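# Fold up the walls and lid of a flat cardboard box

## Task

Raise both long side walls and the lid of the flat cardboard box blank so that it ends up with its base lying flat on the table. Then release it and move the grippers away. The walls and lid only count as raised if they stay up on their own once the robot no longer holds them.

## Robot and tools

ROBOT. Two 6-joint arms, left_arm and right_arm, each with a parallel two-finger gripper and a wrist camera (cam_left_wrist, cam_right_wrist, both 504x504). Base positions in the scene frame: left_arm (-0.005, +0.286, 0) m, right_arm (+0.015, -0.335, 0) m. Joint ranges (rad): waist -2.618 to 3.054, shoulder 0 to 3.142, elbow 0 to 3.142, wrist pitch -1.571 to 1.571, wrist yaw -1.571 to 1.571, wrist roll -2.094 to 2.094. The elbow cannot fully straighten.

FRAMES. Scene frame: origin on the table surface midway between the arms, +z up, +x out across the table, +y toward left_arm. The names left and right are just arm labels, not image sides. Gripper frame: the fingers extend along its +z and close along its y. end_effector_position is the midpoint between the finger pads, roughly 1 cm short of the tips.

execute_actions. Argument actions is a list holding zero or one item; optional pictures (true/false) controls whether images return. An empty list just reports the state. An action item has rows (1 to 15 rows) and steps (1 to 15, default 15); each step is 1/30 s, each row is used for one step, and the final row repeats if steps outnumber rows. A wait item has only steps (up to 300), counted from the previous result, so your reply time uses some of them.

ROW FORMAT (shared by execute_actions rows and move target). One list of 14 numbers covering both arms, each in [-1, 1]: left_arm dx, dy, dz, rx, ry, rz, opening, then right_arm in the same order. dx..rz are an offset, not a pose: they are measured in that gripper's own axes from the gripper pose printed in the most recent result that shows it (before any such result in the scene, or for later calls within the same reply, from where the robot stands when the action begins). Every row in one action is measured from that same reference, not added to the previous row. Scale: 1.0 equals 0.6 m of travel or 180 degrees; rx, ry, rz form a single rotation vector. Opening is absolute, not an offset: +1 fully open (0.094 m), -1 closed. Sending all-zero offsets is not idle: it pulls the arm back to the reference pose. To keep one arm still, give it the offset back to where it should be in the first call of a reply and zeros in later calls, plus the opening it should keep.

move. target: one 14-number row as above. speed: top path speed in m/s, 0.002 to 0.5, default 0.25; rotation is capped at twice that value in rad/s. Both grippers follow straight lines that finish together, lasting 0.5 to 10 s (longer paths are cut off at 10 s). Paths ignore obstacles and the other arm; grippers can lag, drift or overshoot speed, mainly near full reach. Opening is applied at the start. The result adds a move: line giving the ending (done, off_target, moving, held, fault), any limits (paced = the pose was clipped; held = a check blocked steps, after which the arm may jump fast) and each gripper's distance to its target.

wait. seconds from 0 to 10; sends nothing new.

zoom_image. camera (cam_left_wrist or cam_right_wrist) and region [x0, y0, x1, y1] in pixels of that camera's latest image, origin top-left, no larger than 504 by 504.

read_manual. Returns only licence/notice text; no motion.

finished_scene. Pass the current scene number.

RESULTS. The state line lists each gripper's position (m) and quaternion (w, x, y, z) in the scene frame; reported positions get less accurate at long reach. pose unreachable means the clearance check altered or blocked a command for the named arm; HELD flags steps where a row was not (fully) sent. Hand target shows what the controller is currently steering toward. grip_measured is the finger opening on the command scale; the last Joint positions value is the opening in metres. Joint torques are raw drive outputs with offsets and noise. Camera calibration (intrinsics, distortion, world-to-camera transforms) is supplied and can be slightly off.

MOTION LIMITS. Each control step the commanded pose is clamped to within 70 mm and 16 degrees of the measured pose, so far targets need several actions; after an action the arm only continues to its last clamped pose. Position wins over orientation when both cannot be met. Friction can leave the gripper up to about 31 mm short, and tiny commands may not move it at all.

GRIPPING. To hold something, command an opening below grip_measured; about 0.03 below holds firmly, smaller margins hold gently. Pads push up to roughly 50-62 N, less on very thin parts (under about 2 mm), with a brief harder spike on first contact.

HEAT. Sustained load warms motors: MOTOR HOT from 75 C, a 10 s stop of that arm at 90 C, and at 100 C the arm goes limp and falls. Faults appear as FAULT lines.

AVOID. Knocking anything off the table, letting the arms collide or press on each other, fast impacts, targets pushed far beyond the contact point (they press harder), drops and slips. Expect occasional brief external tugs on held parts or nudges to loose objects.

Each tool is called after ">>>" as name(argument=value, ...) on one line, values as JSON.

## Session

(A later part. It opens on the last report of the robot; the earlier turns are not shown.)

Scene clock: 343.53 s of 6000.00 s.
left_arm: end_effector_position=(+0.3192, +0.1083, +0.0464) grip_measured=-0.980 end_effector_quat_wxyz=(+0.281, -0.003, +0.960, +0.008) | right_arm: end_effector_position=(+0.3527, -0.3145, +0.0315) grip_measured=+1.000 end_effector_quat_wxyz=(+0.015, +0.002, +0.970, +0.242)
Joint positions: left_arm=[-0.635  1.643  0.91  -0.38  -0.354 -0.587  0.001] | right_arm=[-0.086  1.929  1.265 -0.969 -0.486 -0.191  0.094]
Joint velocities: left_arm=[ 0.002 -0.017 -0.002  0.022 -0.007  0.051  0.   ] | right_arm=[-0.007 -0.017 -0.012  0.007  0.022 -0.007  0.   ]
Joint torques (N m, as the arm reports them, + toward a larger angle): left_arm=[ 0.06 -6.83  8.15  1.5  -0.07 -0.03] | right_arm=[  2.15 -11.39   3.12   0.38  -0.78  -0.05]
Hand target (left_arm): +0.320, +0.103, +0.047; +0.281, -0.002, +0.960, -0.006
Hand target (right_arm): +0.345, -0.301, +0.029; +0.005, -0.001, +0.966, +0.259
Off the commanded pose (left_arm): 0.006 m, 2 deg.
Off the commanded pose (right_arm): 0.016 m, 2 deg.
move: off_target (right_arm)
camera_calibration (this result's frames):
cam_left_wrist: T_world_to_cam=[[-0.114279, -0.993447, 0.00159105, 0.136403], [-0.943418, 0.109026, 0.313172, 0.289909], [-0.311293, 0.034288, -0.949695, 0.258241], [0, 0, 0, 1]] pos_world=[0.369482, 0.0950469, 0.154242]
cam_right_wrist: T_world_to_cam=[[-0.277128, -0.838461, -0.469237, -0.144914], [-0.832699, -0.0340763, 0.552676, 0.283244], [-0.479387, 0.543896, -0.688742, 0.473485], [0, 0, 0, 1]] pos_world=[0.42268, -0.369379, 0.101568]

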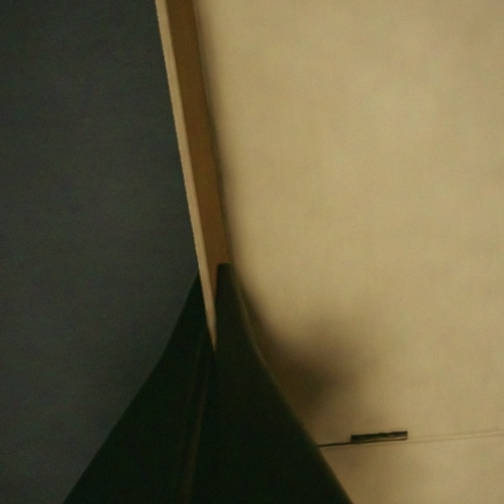

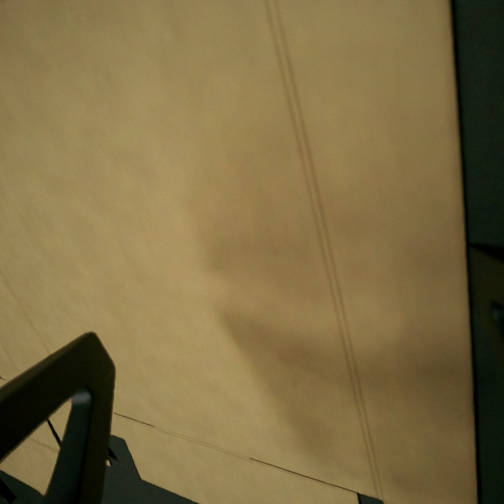

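>>> move(target=[0,-0.01,0,0,0,0,-1,0,0.05,-0.025,0,0,0,1], speed=0.03)

Scene clock: 348.77 s of 6000.00 s.
left_arm: end_effector_position=(+0.3185, +0.1129, +0.0462) grip_measured=-0.980 end_effector_quat_wxyz=(+0.282, -0.004, +0.959, +0.021) | right_arm: end_effector_position=(+0.3519, -0.3057, +0.0465) grip_measured=+1.000 end_effector_quat_wxyz=(+0.015, +0.006, +0.973, +0.229)
Joint positions: left_arm=[-0.635  1.643  0.91  -0.394 -0.374 -0.585  0.001] | right_arm=[-0.048  1.886  1.28  -1.001 -0.461 -0.14   0.094]
Joint velocities: left_arm=[ 0.002 -0.002  0.002  0.007  0.022 -0.007 -0.   ] | right_arm=[-0.007 -0.002 -0.007 -0.051  0.081 -0.095  0.   ]
Joint torques (N m, as the arm reports them, + toward a larger angle): left_arm=[-0.97 -5.81  9.47  1.39 -0.18 -0.21] | right_arm=[  1.94 -12.34   6.54   0.02  -0.67   0.02]
Hand target (left_arm): +0.319, +0.102, +0.046; +0.281, -0.003, +0.960, +0.008
Hand target (right_arm): +0.351, -0.295, +0.059; +0.015, +0.002, +0.970, +0.242
Off the commanded pose (left_arm): 0.011 m, 1 deg.
Off the commanded pose (right_arm): 0.016 m, 2 deg.
After step 90, 0.83 s passed at rest.
move: off_target (left_arm, right_arm)
camera_calibration (this result's frames):
cam_left_wrist: T_world_to_cam=[[-0.107111, -0.994005, -0.0219211, 0.139792], [-0.944348, 0.0948137, 0.314988, 0.29069], [-0.311021, 0.0544398, -0.948843, 0.25524], [0, 0, 0, 1]] pos_world=[0.368871, 0.0974969, 0.153683]
cam_right_wrist: T_world_to_cam=[[-0.283948, -0.849039, -0.44554, -0.132655], [-0.831874, -0.0129352, 0.554814, 0.280667], [-0.476822, 0.528172, -0.702621, 0.473573], [0, 0, 0, 1]] pos_world=[0.421623, -0.359126, 0.117921]

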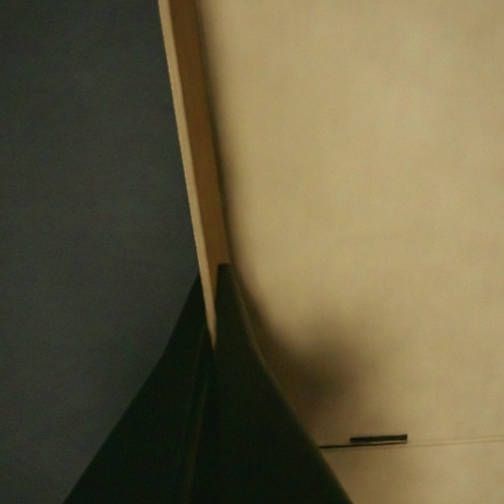

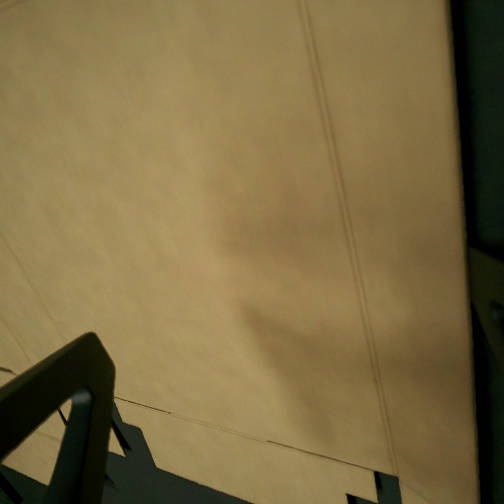

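>>> move(target=[0,-0.015,0,0,0,0,-1,0,0.058,-0.02,0,0,0,1], speed=0.03)

Scene clock: 352.83 s of 6000.00 s.
left_arm: end_effector_position=(+0.3161, +0.1179, +0.0459) grip_measured=-0.980 end_effector_quat_wxyz=(+0.282, -0.001, +0.959, +0.038) | right_arm: end_effector_position=(+0.3521, -0.2918, +0.0603) grip_measured=+1.000 end_effector_quat_wxyz=(+0.015, +0.010, +0.977, +0.212)
Joint positions: left_arm=[-0.641  1.643  0.91  -0.415 -0.405 -0.584  0.001] | right_arm=[ 0.009  1.848  1.299 -1.024 -0.429 -0.067  0.094]
Joint velocities: left_arm=[-0.007 -0.017  0.007  0.051  0.051  0.022 -0.001] | right_arm=[-0.012  0.007 -0.007  0.095 -0.007  0.051  0.   ]
Joint torques (N m, as the arm reports them, + toward a larger angle): left_arm=[-1.09 -5.28 10.08  1.36 -0.12 -0.28] | right_arm=[  1.94 -11.97   6.87   0.11  -0.81   0.05]
Hand target (left_arm): +0.318, +0.104, +0.046; +0.281, -0.003, +0.959, +0.021
Hand target (right_arm): +0.351, -0.280, +0.073; +0.015, +0.006, +0.974, +0.228
Off the commanded pose (left_arm): 0.014 m, 2 deg.
Off the commanded pose (right_arm): 0.017 m, 2 deg.
move: off_target (left_arm, right_arm)
camera_calibration (this result's frames):
cam_left_wrist: T_world_to_cam=[[-0.101819, -0.993162, -0.0571144, 0.144252], [-0.944901, 0.0785963, 0.317781, 0.290025], [-0.311119, 0.0863235, -0.946442, 0.250126], [0, 0, 0, 1]] pos_world=[0.366551, 0.0988795, 0.152804]
cam_right_wrist: T_world_to_cam=[[-0.291538, -0.86111, -0.416527, -0.117263], [-0.830857, 0.0121829, 0.556352, 0.280251], [-0.474006, 0.508273, -0.719012, 0.470229], [0, 0, 0, 1]] pos_world=[0.421553, -0.343395, 0.133339]

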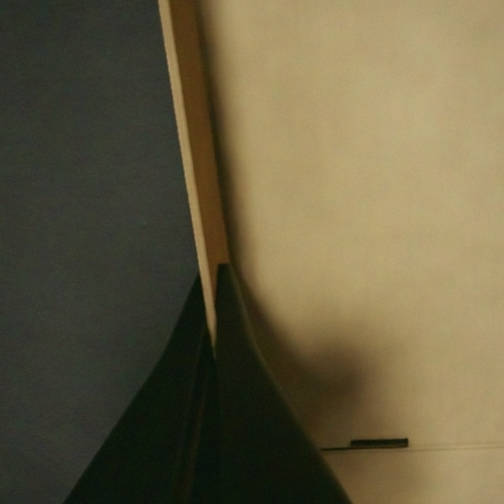

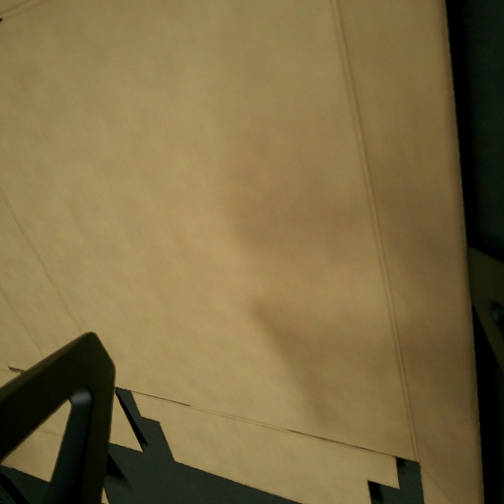

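>>> move(target=[0,-0.02,0,0,0,0,-1,0,0.075,-0.076,0,0,0,1], speed=0.04)

>>> move(target=[0,-0.01,0,0,0,0,-1,0,0.09,-0.065,0.04,0,0,1], speed=0.04)

Scene clock: 359.17 s of 6000.00 s.
left_arm: end_effector_position=(+0.3118, +0.1189, +0.0457) grip_measured=-0.980 end_effector_quat_wxyz=(+0.282, -0.000, +0.958, +0.051) | right_arm: end_effector_position=(+0.3489, -0.2770, +0.1079) grip_measured=+1.000 end_effector_quat_wxyz=(+0.006, +0.013, +0.979, +0.204)
Joint positions: left_arm=[-0.659  1.643  0.91  -0.436 -0.432 -0.599  0.001] | right_arm=[ 0.061  1.801  1.438 -1.204 -0.411 -0.006  0.094]
Joint velocities: left_arm=[-0.007  0.007  0.002 -0.022 -0.007 -0.022 -0.   ] | right_arm=[-0.017  0.002 -0.012 -0.051 -0.037  0.007  0.   ]
Joint torques (N m, as the arm reports them, + toward a larger angle): left_arm=[-0.73 -4.62 10.7   1.32 -0.19 -0.21] | right_arm=[  1.32 -11.93   7.18   0.3   -0.48   0.01]
Hand target (left_arm): +0.316, +0.106, +0.045; +0.282, -0.001, +0.959, +0.038
Hand target (right_arm): +0.350, -0.271, +0.120; +0.015, +0.010, +0.977, +0.212
Off the commanded pose (left_arm): 0.014 m, 1 deg.
Off the commanded pose (right_arm): 0.015 m, 1 deg.
After step 90, 1.37 s passed at rest.
move: off_target (left_arm, right_arm)
camera_calibration (this result's frames):
cam_left_wrist: T_world_to_cam=[[-0.0962129, -0.991983, -0.0819291, 0.144069], [-0.945533, 0.0653698, 0.318895, 0.287666], [-0.310983, 0.108149, -0.944242, 0.245789], [0, 0, 0, 1]] pos_world=[0.362295, 0.0975278, 0.152152]
cam_right_wrist: T_world_to_cam=[[-0.3028, -0.866636, -0.396553, -0.0853961], [-0.819739, 0.0245844, 0.572209, 0.248767], [-0.486148, 0.498335, -0.717859, 0.496752], [0, 0, 0, 1]] pos_world=[0.419561, -0.327672, 0.180388]

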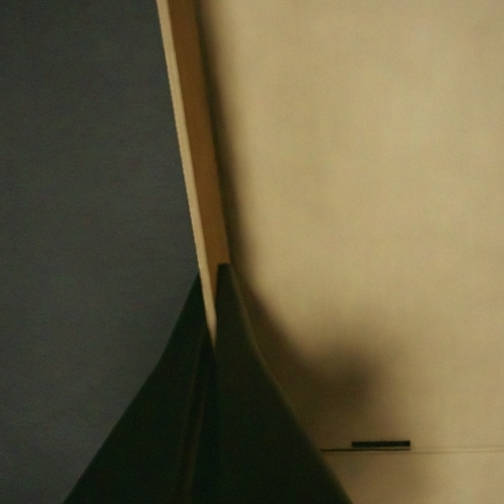

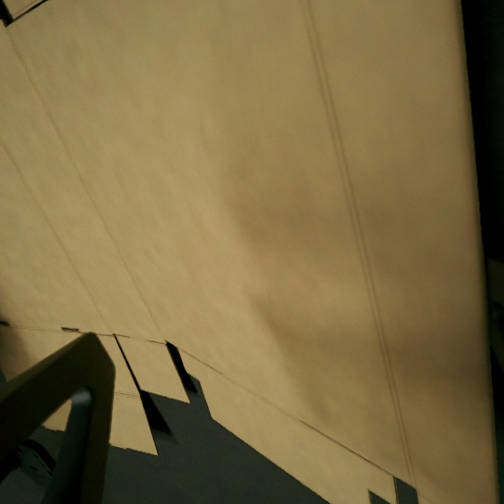

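Scene clock: 361.20 s of 6000.00 s.
left_arm: end_effector_position=(+0.3114, +0.1187, +0.0459) grip_measured=-0.980 end_effector_quat_wxyz=(+0.283, -0.001, +0.958, +0.053) | right_arm: end_effector_position=(+0.3476, -0.2461, +0.1576) grip_measured=+1.000 end_effector_quat_wxyz=(-0.000, +0.015, +0.990, +0.143)
Joint positions: left_arm=[-0.662  1.643  0.91  -0.437 -0.437 -0.603  0.001] | right_arm=[ 0.214  1.801  1.664 -1.395 -0.284  0.155  0.094]
Joint velocities: left_arm=[-0.012  0.007 -0.002 -0.081 -0.095  0.007 -0.   ] | right_arm=[-0.022  0.002  0.012 -0.022  0.022  0.037  0.   ]
Joint torques (N m, as the arm reports them, + toward a larger angle): left_arm=[-0.69 -5.58  9.37  1.21 -0.37 -0.16] | right_arm=[  1.26 -10.83   7.24   0.38  -0.21  -0.02]
Hand target (left_arm): +0.312, +0.113, +0.045; +0.282, -0.000, +0.958, +0.051
Hand target (right_arm): +0.348, -0.244, +0.166; +0.007, +0.014, +0.990, +0.141
Off the commanded pose (left_arm): 0.006 m, 0 deg.
Off the commanded pose (right_arm): 0.008 m, 1 deg.
move: done
camera_calibration (this result's frames):
cam_left_wrist: T_world_to_cam=[[-0.0943626, -0.991942, -0.0845399, 0.143386], [-0.946311, 0.0629999, 0.317059, 0.287809], [-0.309178, 0.10992, -0.944631, 0.245101], [0, 0, 0, 1]] pos_world=[0.361667, 0.0971572, 0.1524]
cam_right_wrist: T_world_to_cam=[[-0.308452, -0.90861, -0.281577, -0.0657121], [-0.811537, 0.096933, 0.576204, 0.232862], [-0.496251, 0.406242, -0.76727, 0.505099], [0, 0, 0, 1]] pos_world=[0.419363, -0.287471, 0.234868]

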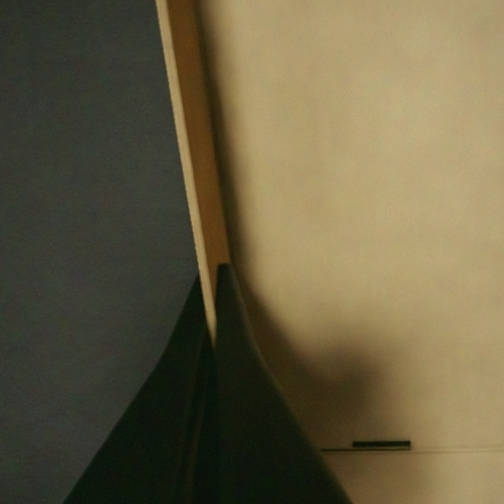

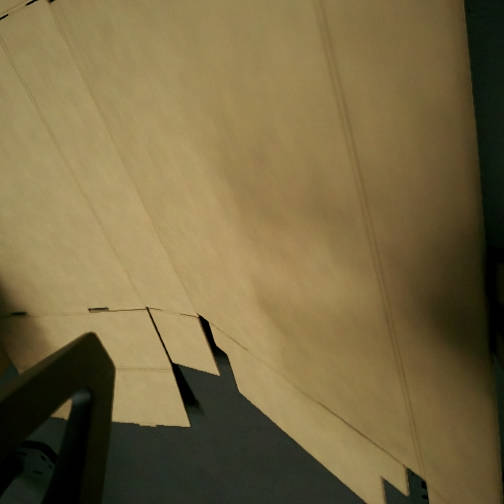

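>>> move(target=[0,0,0,0,0,0,-1,0,0.02,0.0,-0.14,-0.12,0,0.6], speed=0.08)

Scene clock: 370.30 s of 6000.00 s.
left_arm: end_effector_position=(+0.3114, +0.1187, +0.0459) grip_measured=-0.980 end_effector_quat_wxyz=(+0.283, -0.001, +0.958, +0.053) | right_arm: end_effector_position=(+0.3501, -0.2329, +0.1578) grip_measured=+0.602 end_effector_quat_wxyz=(+0.175, +0.040, +0.920, +0.347)
Joint positions: left_arm=[-0.662  1.643  0.91  -0.437 -0.437 -0.602  0.001] | right_arm=[ 0.073  1.466  1.1   -0.755 -0.685  0.227  0.075]
Joint velocities: left_arm=[ 0.002  0.007 -0.002 -0.007 -0.007  0.066  0.001] | right_arm=[ 0.012  0.002 -0.007  0.022  0.007 -0.007 -0.   ]
Joint torques (N m, as the arm reports them, + toward a larger angle): left_arm=[ 0.08 -6.72  8.02  1.24 -0.34 -0.03] | right_arm=[-0.15 -9.04  5.04  1.34 -0.49 -0.04]
Hand target (left_arm): +0.311, +0.119, +0.046; +0.283, -0.001, +0.958, +0.053
Hand target (right_arm): +0.349, -0.234, +0.161; +0.183, +0.043, +0.917, +0.352
Off the commanded pose (left_arm): 0.000 m, 0 deg.
Off the commanded pose (right_arm): 0.004 m, 1 deg.
After step 90, 2.07 s passed at rest.
move: done
camera_calibration (this result's frames):
cam_left_wrist: T_world_to_cam=[[-0.0946816, -0.991894, -0.0847413, 0.143489], [-0.946279, 0.0632356, 0.317108, 0.287769], [-0.309179, 0.110213, -0.944596, 0.245065], [0, 0, 0, 1]] pos_world=[0.361664, 0.0971192, 0.152393]
cam_right_wrist: T_world_to_cam=[[-0.210942, -0.663177, -0.718122, 0.0389495], [-0.960332, 0.00352149, 0.278837, 0.310789], [-0.18239, 0.748454, -0.637613, 0.45047], [0, 0, 0, 1]] pos_world=[0.388837, -0.31242, 0.228536]

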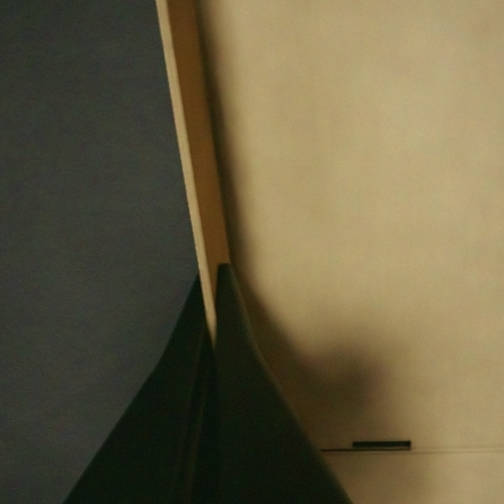

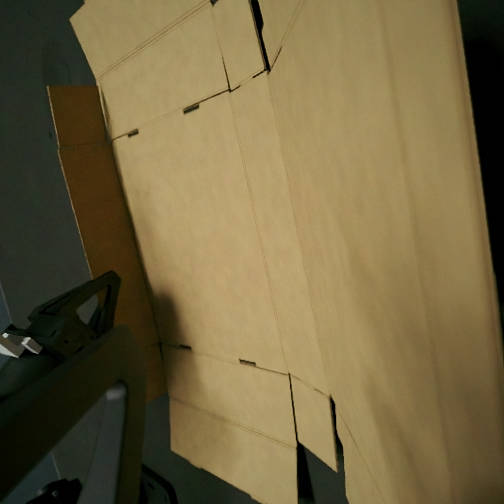

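>>> move(target=[0,0,0,0,0,0,-1,0,0.01,0.075,0,0,0,0.2], speed=0.04)

>>> move(target=[0,0,0,0,0,0,-1,0,0,0.0,0,0,0,-0.5])

Scene clock: 378.67 s of 6000.00 s.
left_arm: end_effector_position=(+0.3100, +0.1260, +0.0456) grip_measured=-0.980 end_effector_quat_wxyz=(+0.281, -0.006, +0.957, +0.068) | right_arm: end_effector_position=(+0.3689, -0.2071, +0.1448) grip_measured=+0.202 end_effector_quat_wxyz=(+0.193, +0.040, +0.918, +0.343)
Joint positions: left_arm=[-0.659  1.643  0.91  -0.46  -0.461 -0.611  0.001] | right_arm=[ 0.17   1.506  1.063 -0.575 -0.625  0.344  0.056]
Joint velocities: left_arm=[ 0.002 -0.002 -0.012 -0.081  0.022 -0.022 -0.001] | right_arm=[ 0.012 -0.002 -0.007  0.037 -0.022 -0.051 -0.   ]
Joint torques (N m, as the arm reports them, + toward a larger angle): left_arm=[-0.14 -6.7   7.97  1.43 -0.1   0.11] | right_arm=[ 1.73 -5.45  4.95  1.63 -0.45 -0.05]
Hand target (left_arm): +0.311, +0.119, +0.046; +0.283, -0.001, +0.958, +0.053
Hand target (right_arm): +0.365, -0.200, +0.131; +0.176, +0.040, +0.921, +0.347
Off the commanded pose (left_arm): 0.007 m, 2 deg.
Off the commanded pose (right_arm): 0.016 m, 2 deg.
After step 90, 3.90 s passed at rest.
move: off_target (right_arm)
camera_calibration (this result's frames):
cam_left_wrist: T_world_to_cam=[[-0.0759321, -0.990861, -0.111482, 0.145897], [-0.946428, 0.0364277, 0.320854, 0.28934], [-0.31386, 0.129873, -0.940545, 0.242303], [0, 0, 0, 1]] pos_world=[0.360967, 0.102555, 0.151326]
cam_right_wrist: T_world_to_cam=[[-0.196589, -0.665396, -0.72014, 0.0452651], [-0.968852, 0.0190214, 0.24691, 0.343324], [-0.150595, 0.746248, -0.648409, 0.415682], [0, 0, 0, 1]] pos_world=[0.404129, -0.286614, 0.217359]

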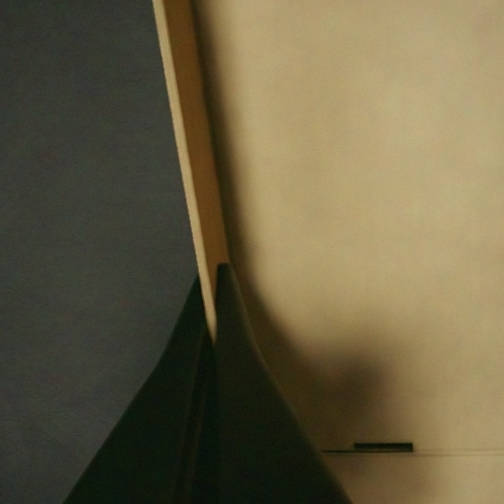

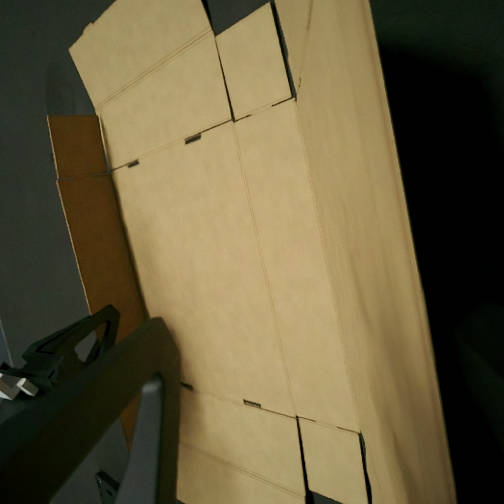

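Scene clock: 379.17 s of 6000.00 s.
left_arm: end_effector_position=(+0.3096, +0.1275, +0.0455) grip_measured=-0.980 end_effector_quat_wxyz=(+0.281, -0.006, +0.957, +0.072) | right_arm: end_effector_position=(+0.3691, -0.2075, +0.1444) grip_measured=-0.498 end_effector_quat_wxyz=(+0.193, +0.040, +0.919, +0.342)
Joint positions: left_arm=[-0.659  1.643  0.91  -0.466 -0.467 -0.612  0.001] | right_arm=[ 0.17   1.506  1.063 -0.574 -0.622  0.344  0.024]
Joint velocities: left_arm=[-0.012 -0.002 -0.017  0.022 -0.051 -0.081 -0.001] | right_arm=[ 0.007 -0.032 -0.007 -0.066 -0.007  0.007 -0.   ]
Joint torques (N m, as the arm reports them, + toward a larger angle): left_arm=[ 0.07 -6.67  7.97  1.23 -0.3  -0.03] | right_arm=[ 0.43 -7.75  6.5   1.39 -0.39 -0.12]
Hand target (left_arm): +0.310, +0.126, +0.046; +0.281, -0.006, +0.957, +0.068
Hand target (right_arm): +0.369, -0.207, +0.145; +0.193, +0.040, +0.918, +0.343
Off the commanded pose (left_arm): 0.002 m, 0 deg.
Off the commanded pose (right_arm): 0.001 m, 0 deg.
move: done
camera_calibration (this result's frames):
cam_left_wrist: T_world_to_cam=[[-0.0733017, -0.990249, -0.118463, 0.146772], [-0.946315, 0.0315648, 0.3217, 0.289426], [-0.314824, 0.135684, -0.939402, 0.241442], [0, 0, 0, 1]] pos_world=[0.360659, 0.103445, 0.151089]
cam_right_wrist: T_world_to_cam=[[-0.197519, -0.666941, -0.718454, 0.0445471], [-0.968867, 0.0212154, 0.246669, 0.344083], [-0.149272, 0.744808, -0.650368, 0.415283], [0, 0, 0, 1]] pos_world=[0.40416, -0.286896, 0.217217]

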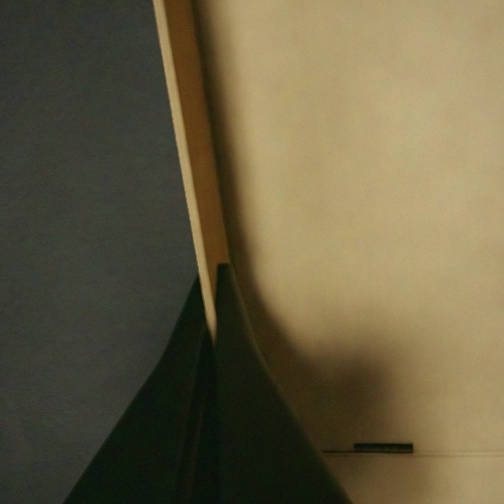

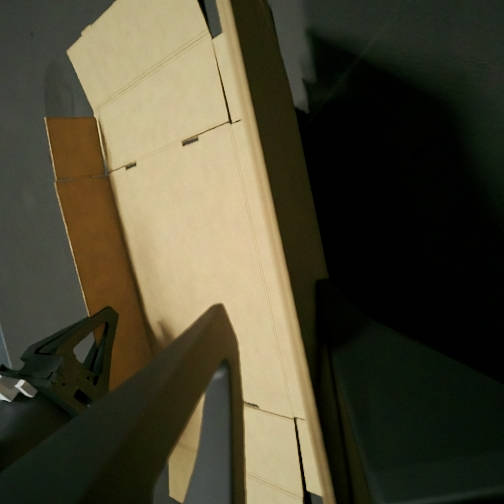

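>>> move(target=[-0.055,0,-0.085,0,0,0,-0.4,0,0,0.0,0,0,0,-1], speed=0.15)

>>> move(target=[0,-0.18,0,0.15,0,-0.09,-1,0,0,0.0,0,0,0,-1], speed=0.2)

Scene clock: 384.27 s of 6000.00 s.
left_arm: end_effector_position=(+0.3094, +0.1220, +0.0965) grip_measured=-0.403 end_effector_quat_wxyz=(+0.274, -0.005, +0.959, +0.076) | right_arm: end_effector_position=(+0.3691, -0.2074, +0.1446) grip_measured=-0.981 end_effector_quat_wxyz=(+0.193, +0.042, +0.918, +0.343)
Joint positions: left_arm=[-0.673  1.592  1.081 -0.711 -0.468 -0.628  0.028] | right_arm=[ 0.17   1.506  1.063 -0.574 -0.623  0.348  0.001]
Joint velocities: left_arm=[-0.007 -0.022 -0.012  0.007  0.066 -0.051 -0.   ] | right_arm=[-0.012 -0.017 -0.002  0.007 -0.022  0.007  0.001]
Joint torques (N m, as the arm reports them, + toward a larger angle): left_arm=[-0.55 -7.39 10.29  0.99 -0.41 -0.12] | right_arm=[ 0.52 -7.64  6.54  1.36 -0.34 -0.16]
Hand target (left_arm): +0.310, +0.119, +0.106; +0.281, -0.006, +0.957, +0.072
Hand target (right_arm): +0.369, -0.208, +0.144; +0.193, +0.040, +0.919, +0.342
Off the commanded pose (left_arm): 0.010 m, 1 deg.
Off the commanded pose (right_arm): 0.000 m, 0 deg.
After step 90, 1.03 s passed at rest.
move: done
camera_calibration (this result's frames):
cam_left_wrist: T_world_to_cam=[[-0.074159, -0.989459, -0.124381, 0.148041], [-0.941644, 0.0284121, 0.335409, 0.27066], [-0.32834, 0.141997, -0.933825, 0.292881], [0, 0, 0, 1]] pos_world=[0.362008, 0.0972025, 0.201131]
cam_right_wrist: T_world_to_cam=[[-0.200451, -0.664961, -0.719476, 0.0463416], [-0.968321, 0.0228508, 0.248661, 0.343925], [-0.148909, 0.746528, -0.648476, 0.415225], [0, 0, 0, 1]] pos_world=[0.404149, -0.287021, 0.217085]

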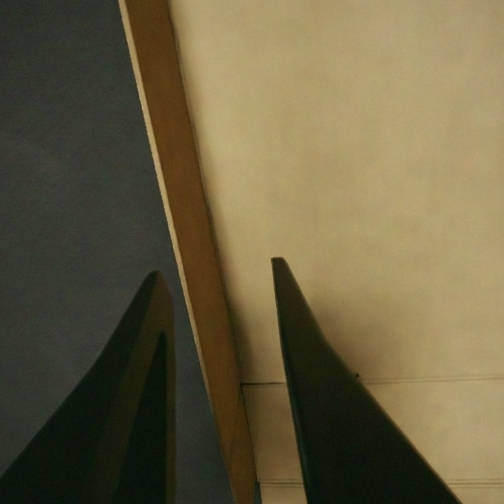

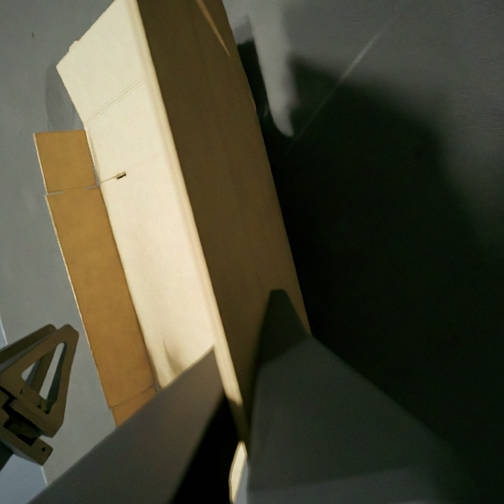

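Scene clock: 386.27 s of 6000.00 s.
left_arm: end_effector_position=(+0.3212, +0.0157, +0.0981) grip_measured=-0.993 end_effector_quat_wxyz=(+0.288, -0.077, +0.934, -0.196) | right_arm: end_effector_position=(+0.3691, -0.2074, +0.1446) grip_measured=-0.981 end_effector_quat_wxyz=(+0.192, +0.042, +0.918, +0.343)
Joint positions: left_arm=[-0.726  1.616  1.002 -0.26  -0.157 -0.863  0.   ] | right_arm=[ 0.17   1.506  1.063 -0.574 -0.623  0.35   0.001]
Joint velocities: left_arm=[ 0.007  0.002 -0.017 -0.007 -0.007 -0.022 -0.   ] | right_arm=[ 0.012  0.007 -0.002 -0.066 -0.051 -0.037  0.   ]
Joint torques (N m, as the arm reports them, + toward a larger angle): left_arm=[-0.52 -5.62  6.47  1.86 -0.1  -0.1 ] | right_arm=[ 0.44 -7.7   6.53  1.41 -0.33 -0.12]
Hand target (left_arm): +0.313, +0.016, +0.081; +0.272, -0.075, +0.941, -0.188
Hand target (right_arm): +0.369, -0.207, +0.145; +0.193, +0.042, +0.918, +0.343
Off the commanded pose (left_arm): 0.018 m, 2 deg.
Off the commanded pose (right_arm): 0.000 m, 0 deg.
move: off_target (left_arm)
camera_calibration (this result's frames):
cam_left_wrist: T_world_to_cam=[[-0.0943319, -0.90328, 0.418553, -0.00415774], [-0.955787, 0.199793, 0.215763, 0.29787], [-0.278519, -0.379694, -0.88219, 0.300451], [0, 0, 0, 1]] pos_world=[0.36799, 0.0508113, 0.202526]
cam_right_wrist: T_world_to_cam=[[-0.201709, -0.664137, -0.719886, 0.0470892], [-0.968062, 0.0234507, 0.249612, 0.343783], [-0.148895, 0.747243, -0.647656, 0.415229], [0, 0, 0, 1]] pos_world=[0.404127, -0.287065, 0.217012]

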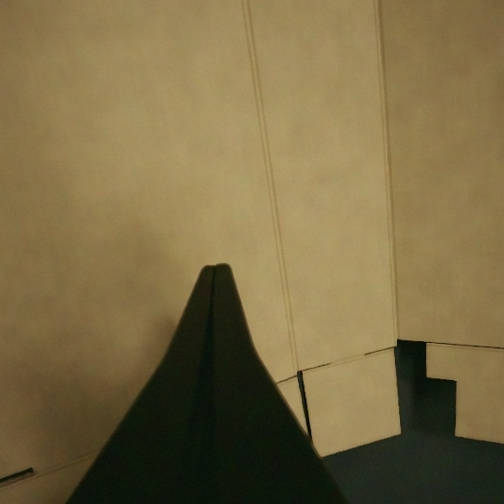

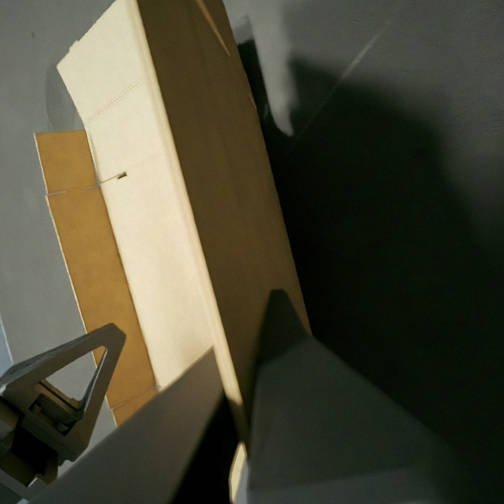

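>>> move(target=[0.1,0.013,0.145,0,0,0,-1,0,0,0.0,0,0,0,-1], speed=0.1)

>>> move(target=[0.015,0.012,0.022,0,0,0,-1,-0.014,0.14,-0.014,0.082,0.005,-0.034,-1], speed=0.08)

Scene clock: 400.33 s of 6000.00 s.
left_arm: end_effector_position=(+0.3326, -0.0261, +0.0213) grip_measured=-0.993 end_effector_quat_wxyz=(+0.305, -0.080, +0.924, -0.216) | right_arm: end_effector_position=(+0.3686, -0.2077, +0.1440) grip_measured=-0.981 end_effector_quat_wxyz=(+0.189, +0.049, +0.919, +0.343)
Joint positions: left_arm=[-0.791  1.892  0.941  0.125 -0.199 -0.914  0.   ] | right_arm=[ 0.17   1.506  1.063 -0.577 -0.621  0.363  0.001]
Joint velocities: left_arm=[ 0.002  0.017  0.002  0.022 -0.022 -0.081  0.   ] | right_arm=[0.002 0.002 0.007 0.022 0.022 0.022 0.001]
Joint torques (N m, as the arm reports them, + toward a larger angle): left_arm=[-0.55 -6.46  5.24  1.77 -0.27 -0.08] | right_arm=[ 0.42 -7.64  6.44  1.42 -0.4  -0.23]
Hand target (left_arm): +0.321, -0.019, -0.002; +0.288, -0.077, +0.934, -0.195
Hand target (right_arm): +0.369, -0.207, +0.145; +0.192, +0.043, +0.918, +0.343
Off the commanded pose (left_arm): 0.026 m, 3 deg.
Off the commanded pose (right_arm): 0.001 m, 1 deg.
After step 90, 9.57 s passed at rest.
move: off_target (left_arm)
camera_calibration (this result's frames):
cam_left_wrist: T_world_to_cam=[[-0.111333, -0.88536, 0.451379, -0.00326297], [-0.963521, 0.2074, 0.169153, 0.337404], [-0.243377, -0.41608, -0.876153, 0.207238], [0, 0, 0, 1]] pos_world=[0.375169, 0.013361, 0.125972]
cam_right_wrist: T_world_to_cam=[[-0.216524, -0.660028, -0.719361, 0.0525771], [-0.964913, 0.0325824, 0.26054, 0.342636], [-0.148525, 0.750534, -0.643925, 0.415058], [0, 0, 0, 1]] pos_world=[0.403644, -0.287977, 0.215818]

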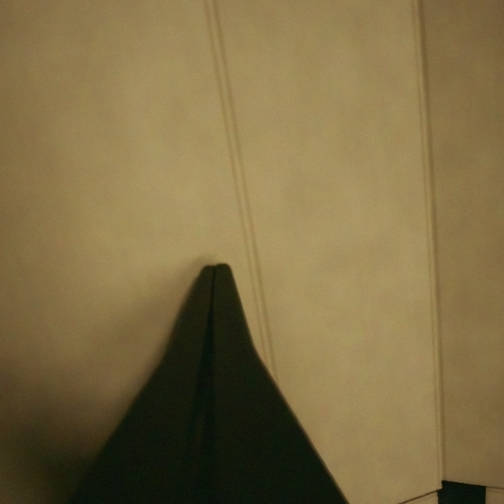

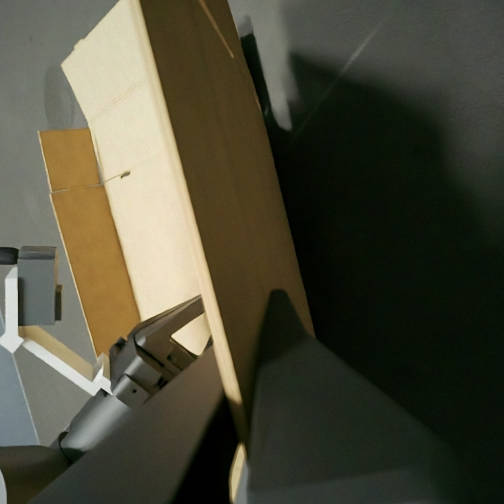

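Scene clock: 402.50 s of 6000.00 s.
left_arm: end_effector_position=(+0.3404, -0.0345, +0.0260) grip_measured=-0.993 end_effector_quat_wxyz=(+0.321, -0.082, +0.913, -0.237) | right_arm: end_effector_position=(+0.3650, -0.1544, +0.2034) grip_measured=-0.981 end_effector_quat_wxyz=(+0.195, +0.019, +0.958, +0.211)
Joint positions: left_arm=[-0.791  1.91   0.941  0.201 -0.199 -0.914  0.   ] | right_arm=[ 0.47   1.561  1.452 -0.923 -0.231  0.48   0.001]
Joint velocities: left_arm=[-0.002 -0.007  0.017  0.037  0.051  0.007  0.001] | right_arm=[ 0.007 -0.002  0.002 -0.022  0.007  0.022 -0.   ]
Joint torques (N m, as the arm reports them, + toward a larger angle): left_arm=[ 0.12 -6.66  5.95  1.8  -0.21  0.03] | right_arm=[ 1.09 -7.36  8.22  1.36 -0.11  0.01]
Hand target (left_arm): +0.333, -0.026, +0.004; +0.305, -0.080, +0.924, -0.216
Hand target (right_arm): +0.368, -0.151, +0.207; +0.196, +0.021, +0.957, +0.211
Off the commanded pose (left_arm): 0.025 m, 3 deg.
Off the commanded pose (right_arm): 0.007 m, 0 deg.
move: off_target (left_arm)
camera_calibration (this result's frames):
cam_left_wrist: T_world_to_cam=[[-0.12971, -0.865669, 0.483521, -0.00587566], [-0.96925, 0.213539, 0.122296, 0.349302], [-0.209119, -0.45279, -0.866747, 0.196613], [0, 0, 0, 1]] pos_world=[0.378914, 0.00934844, 0.130536]
cam_right_wrist: T_world_to_cam=[[-0.210892, -0.835693, -0.507092, 0.0574163], [-0.966024, 0.0988874, 0.238788, 0.337042], [-0.149408, 0.540221, -0.828154, 0.418027], [0, 0, 0, 1]] pos_world=[0.400156, -0.211174, 0.294824]

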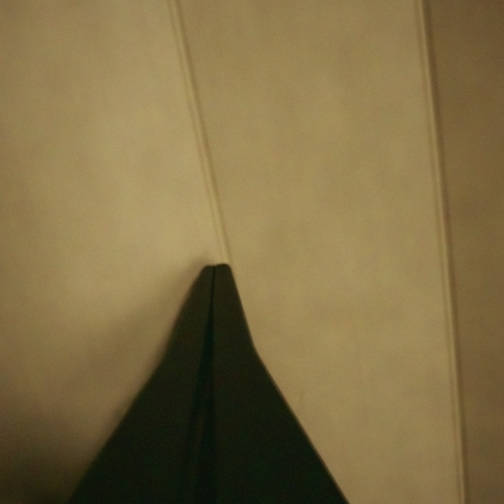

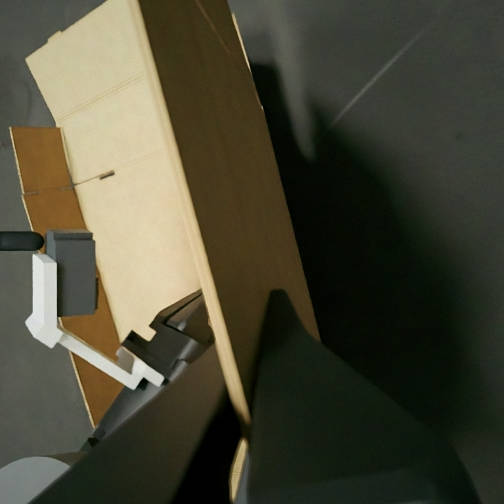

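>>> move(target=[0.03,0.015,0.015,0.0,0.04,0,-1,-0.002,0.183,0.012,0.1286,0.006,-0.053,-1], speed=0.08)

Scene clock: 410.03 s of 6000.00 s.
left_arm: end_effector_position=(+0.3374, -0.0378, +0.0235) grip_measured=-0.993 end_effector_quat_wxyz=(+0.291, -0.074, +0.917, -0.261) | right_arm: end_effector_position=(+0.3617, -0.0558, +0.2338) grip_measured=-0.981 end_effector_quat_wxyz=(+0.194, -0.030, +0.981, -0.011)
Joint positions: left_arm=[-0.766  1.91   0.941  0.197 -0.104 -0.913  0.   ] | right_arm=[ 0.879  2.121  2.4   -1.574  0.28   0.683  0.001]
Joint velocities: left_arm=[ 0.002 -0.007 -0.002 -0.037  0.007 -0.022 -0.   ] | right_arm=[ 0.002 -0.002 -0.002 -0.037 -0.022 -0.022 -0.001]
Joint torques (N m, as the arm reports them, + toward a larger angle): left_arm=[ 0.37 -6.5   9.4   1.38  0.01  0.11] | right_arm=[  0.9  -13.13   7.51   0.88   0.2    0.05]
Hand target (left_arm): +0.332, -0.035, +0.006; +0.264, -0.068, +0.931, -0.242
Hand target (right_arm): +0.361, -0.052, +0.243; +0.204, -0.025, +0.979, -0.000
Off the commanded pose (left_arm): 0.019 m, 4 deg.
Off the commanded pose (right_arm): 0.010 m, 1 deg.
joint sent to its limit (right arm) — the command would take joint 4 (wrist pitch) past its lower limit, so that joint was sent only as far as its limit.
After step 90, 1.40 s passed at rest.
move: off_target (left_arm)
camera_calibration (this result's frames):
cam_left_wrist: T_world_to_cam=[[-0.14188, -0.838595, 0.525955, -0.00379717], [-0.951591, 0.2619, 0.160881, 0.342397], [-0.272661, -0.477669, -0.835158, 0.212059], [0, 0, 0, 1]] pos_world=[0.383103, 0.00843591, 0.124014]
cam_right_wrist: T_world_to_cam=[[-0.200876, -0.975924, -0.0849821, 0.0443434], [-0.967905, 0.184352, 0.170806, 0.338177], [-0.151027, 0.116565, -0.981633, 0.402285], [0, 0, 0, 1]] pos_world=[0.396986, -0.0659602, 0.340902]

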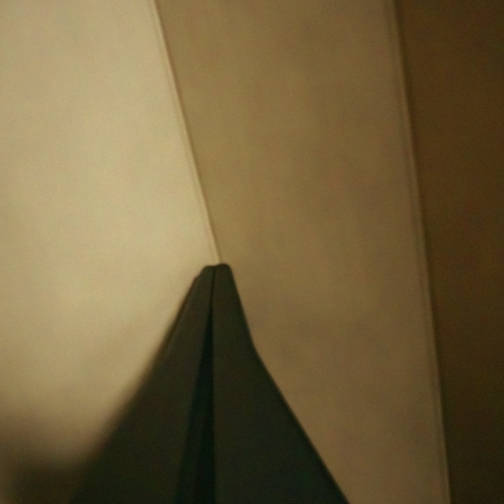

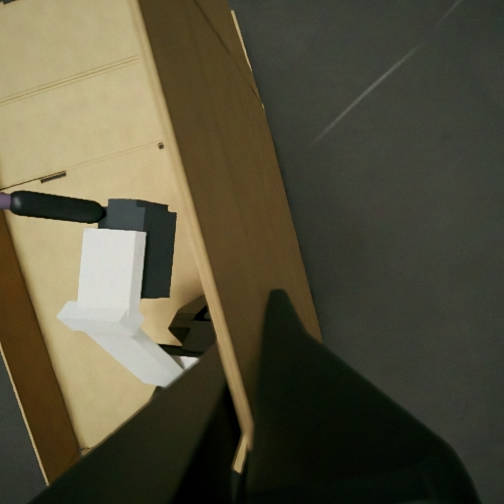

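>>> move(target=[0.02,0.012,0.015,0.0,0.02,0,-1,0.03,-0.167,0.04,-0.129,-0.006,0.053,-1], speed=0.15)

>>> move(target=[0.01,0.01,0.015,0,0,0,-1,0,-0.06,0,0,0,0,0.6], speed=0.08)

Scene clock: 420.83 s of 6000.00 s.
left_arm: end_effector_position=(+0.3334, -0.0453, +0.0251) grip_measured=-0.993 end_effector_quat_wxyz=(+0.278, -0.065, +0.916, -0.280) | right_arm: end_effector_position=(+0.3637, -0.1561, +0.2034) grip_measured=-0.982 end_effector_quat_wxyz=(+0.181, +0.016, +0.964, +0.193)
Joint positions: left_arm=[-0.766  1.91   0.941  0.208 -0.057 -0.913  0.   ] | right_arm=[ 0.477  1.59   1.504 -0.988 -0.208  0.468  0.001]
Joint velocities: left_arm=[-0.002  0.012 -0.007  0.022  0.007 -0.022 -0.001] | right_arm=[-0.022  0.002 -0.007 -0.022 -0.051  0.095  0.001]
Joint torques (N m, as the arm reports them, + toward a larger angle): left_arm=[ 0.93 -6.43  8.08  1.71 -0.03  0.08] | right_arm=[ -0.16 -10.7    5.37   1.54  -0.37  -0.22]
Hand target (left_arm): +0.332, -0.038, +0.008; +0.262, -0.066, +0.926, -0.263
Hand target (right_arm): +0.362, -0.157, +0.207; +0.187, +0.014, +0.961, +0.203
Off the commanded pose (left_arm): 0.019 m, 3 deg.
Off the commanded pose (right_arm): 0.006 m, 2 deg.
After step 90, 5.83 s passed at rest.
move: off_target (left_arm)
camera_calibration (this result's frames):
cam_left_wrist: T_world_to_cam=[[-0.161895, -0.816446, 0.554261, -0.00451238], [-0.93955, 0.299264, 0.166392, 0.337771], [-0.30172, -0.493819, -0.815542, 0.217229], [0, 0, 0, 1]] pos_world=[0.382164, 0.00250507, 0.123458]
cam_right_wrist: T_world_to_cam=[[-0.219163, -0.855436, -0.469251, 0.047976], [-0.959885, 0.102828, 0.260858, 0.329814], [-0.174895, 0.507597, -0.843657, 0.426133], [0, 0, 0, 1]] pos_world=[0.401627, -0.209178, 0.295988]

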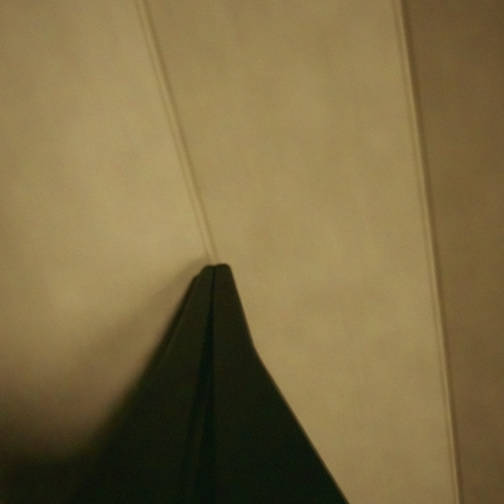

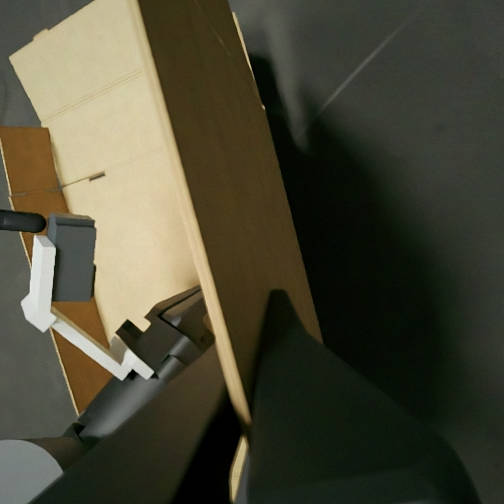

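Scene clock: 421.77 s of 6000.00 s.
left_arm: end_effector_position=(+0.3376, -0.0496, +0.0317) grip_measured=-0.993 end_effector_quat_wxyz=(+0.289, -0.065, +0.909, -0.292) | right_arm: end_effector_position=(+0.3671, -0.1876, +0.1865) grip_measured=+0.598 end_effector_quat_wxyz=(+0.173, +0.018, +0.967, +0.188)
Joint positions: left_arm=[-0.766  1.91   0.941  0.245 -0.057 -0.913  0.   ] | right_arm=[ 0.379  1.577  1.436 -0.972 -0.249  0.38   0.075]
Joint velocities: left_arm=[-0.002 -0.017  0.017 -0.051  0.037 -0.095  0.   ] | right_arm=[ 0.002 -0.012  0.007 -0.022  0.022  0.007  0.   ]
Joint torques (N m, as the arm reports them, + toward a larger angle): left_arm=[ 0.   -6.42  6.56  2.04 -0.17  0.02] | right_arm=[ -0.05 -10.23   5.42   1.39  -0.27  -0.19]
Hand target (left_arm): +0.333, -0.046, +0.013; +0.279, -0.065, +0.916, -0.280
Hand target (right_arm): +0.366, -0.189, +0.190; +0.181, +0.016, +0.964, +0.193
Off the commanded pose (left_arm): 0.020 m, 2 deg.
Off the commanded pose (right_arm): 0.004 m, 1 deg.
move: off_target (left_arm)
camera_calibration (this result's frames):
cam_left_wrist: T_world_to_cam=[[-0.176172, -0.801888, 0.57091, -0.0059585], [-0.943371, 0.303159, 0.134705, 0.344412], [-0.281095, -0.514849, -0.809886, 0.213541], [0, 0, 0, 1]] pos_world=[0.383884, 0.000751787, 0.129952]
cam_right_wrist: T_world_to_cam=[[-0.230334, -0.85935, -0.456578, 0.0147812], [-0.954661, 0.108616, 0.277174, 0.336869], [-0.188598, 0.49972, -0.845406, 0.432292], [0, 0, 0, 1]] pos_world=[0.40653, -0.239912, 0.278839]

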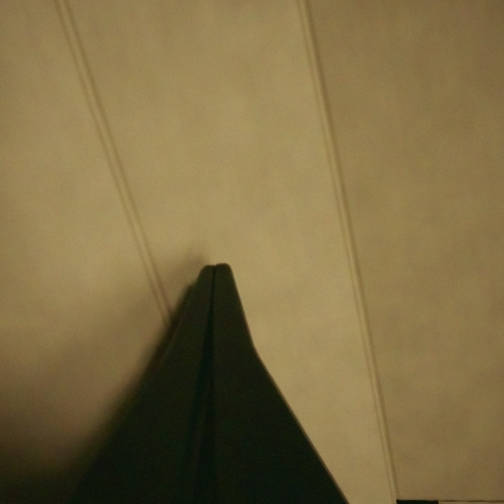

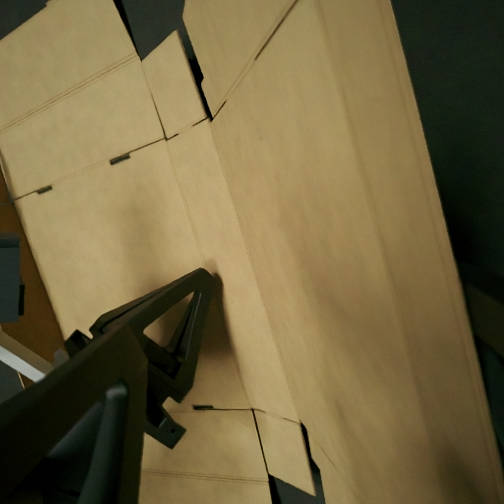

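>>> move(target=[-0.01,0.03,-0.06,-0.04,0.1,0,-1,0.018,-0.142,0.03,-0.104,0,0.038,0.6], speed=0.1)

>>> move(target=[0.025,0.035,0.09,0,0,0,-1,0,-0.05,-0.08,0,0,0,0.6], speed=0.08)

Scene clock: 429.93 s of 6000.00 s.
left_arm: end_effector_position=(+0.3177, -0.0137, +0.0360) grip_measured=-0.993 end_effector_quat_wxyz=(+0.134, -0.040, +0.963, -0.231) | right_arm: end_effector_position=(+0.3688, -0.2581, +0.1432) grip_measured=+0.599 end_effector_quat_wxyz=(+0.165, +0.044, +0.921, +0.349)
Joint positions: left_arm=[-0.657  1.865  1.135 -0.323  0.162 -0.811  0.   ] | right_arm=[-0.011  1.582  1.164 -0.79  -0.721  0.128  0.075]
Joint velocities: left_arm=[-0.012 -0.002 -0.007  0.051 -0.007  0.022  0.001] | right_arm=[-0.002 -0.002  0.002  0.022 -0.11   0.066  0.001]
Joint torques (N m, as the arm reports them, + toward a larger angle): left_arm=[ 0.64 -9.79 10.45  1.34  0.05  0.12] | right_arm=[-0.09 -7.04  5.17  1.2  -0.58 -0.15]
Hand target (left_arm): +0.323, -0.015, +0.049; +0.140, -0.038, +0.960, -0.240
Hand target (right_arm): +0.367, -0.259, +0.135; +0.158, +0.047, +0.921, +0.354
Off the commanded pose (left_arm): 0.013 m, 1 deg.
Off the commanded pose (right_arm): 0.008 m, 1 deg.
After step 90, 2.87 s passed at rest.
move: off_target (left_arm)
camera_calibration (this result's frames):
cam_left_wrist: T_world_to_cam=[[-0.101275, -0.861021, 0.498383, -0.00516318], [-0.815258, 0.358937, 0.454443, 0.262705], [-0.570173, -0.360287, -0.738306, 0.321285], [0, 0, 0, 1]] pos_world=[0.396837, 0.0170149, 0.120395]
cam_right_wrist: T_world_to_cam=[[-0.227133, -0.659566, -0.716508, 0.0224115], [-0.954038, 0.00299843, 0.299669, 0.327395], [-0.195503, 0.751641, -0.629932, 0.467907], [0, 0, 0, 1]] pos_world=[0.408915, -0.337898, 0.212698]

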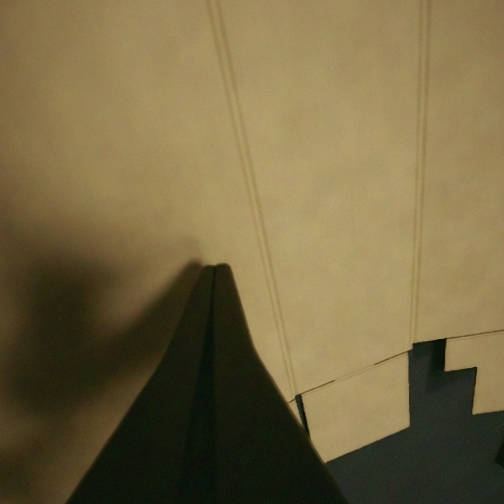

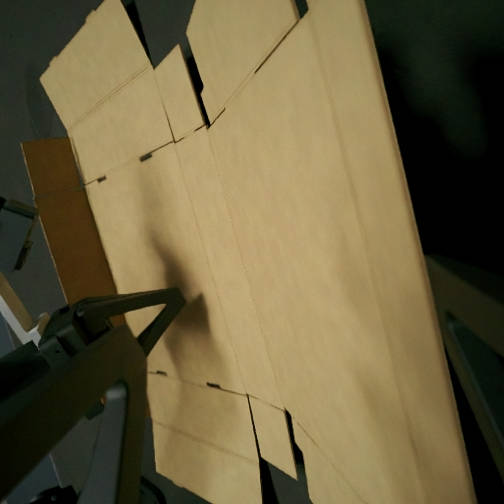

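Scene clock: 431.20 s of 6000.00 s.
left_arm: end_effector_position=(+0.3409, -0.0337, +0.0197) grip_measured=-0.993 end_effector_quat_wxyz=(+0.178, -0.034, +0.945, -0.272) | right_arm: end_effector_position=(+0.3499, -0.3083, +0.1559) grip_measured=+0.599 end_effector_quat_wxyz=(+0.166, +0.043, +0.922, +0.347)
Joint positions: left_arm=[-0.657  1.949  1.099 -0.077  0.165 -0.814  0.   ] | right_arm=[-0.191  1.582  1.231 -1.016 -0.768 -0.11   0.075]
Joint velocities: left_arm=[ 0.002 -0.012  0.002  0.051  0.066 -0.051  0.001] | right_arm=[-0.007 -0.017 -0.002  0.022 -0.022 -0.051 -0.001]
Joint torques (N m, as the arm reports them, + toward a larger angle): left_arm=[-0.66 -6.02  4.2   1.44 -0.17 -0.04] | right_arm=[-0.09 -6.21  7.62  0.72 -0.57 -0.21]
Hand target (left_arm): +0.317, -0.019, -0.021; +0.134, -0.039, +0.963, -0.231
Hand target (right_arm): +0.354, -0.311, +0.157; +0.165, +0.044, +0.921, +0.350
Off the commanded pose (left_arm): 0.051 m, 7 deg.
Off the commanded pose (right_arm): 0.005 m, 0 deg.
move: off_target (left_arm)
camera_calibration (this result's frames):
cam_left_wrist: T_world_to_cam=[[-0.15114, -0.817735, 0.555397, 0.00541927], [-0.853047, 0.391782, 0.344699, 0.312396], [-0.499467, -0.421682, -0.756781, 0.289439], [0, 0, 0, 1]] pos_world=[0.411873, 0.0040916, 0.10835]
cam_right_wrist: T_world_to_cam=[[-0.225379, -0.663294, -0.713614, -0.00812436], [-0.954354, 0.0029582, 0.298662, 0.30596], [-0.19599, 0.748353, -0.633684, 0.509732], [0, 0, 0, 1]] pos_world=[0.390065, -0.387754, 0.225833]

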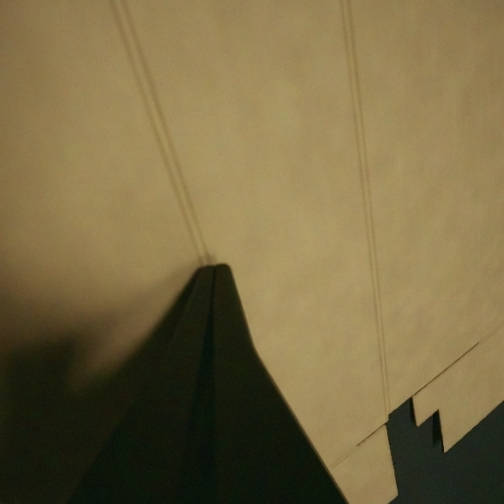

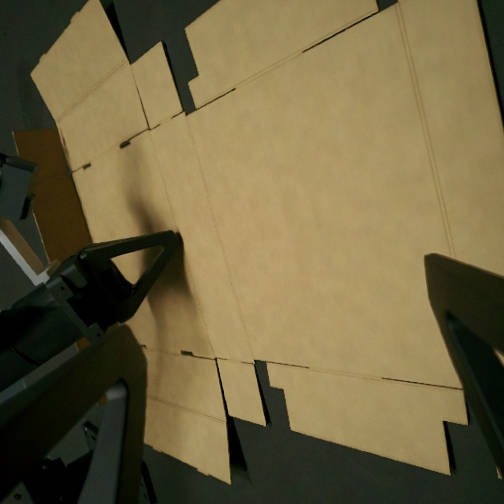

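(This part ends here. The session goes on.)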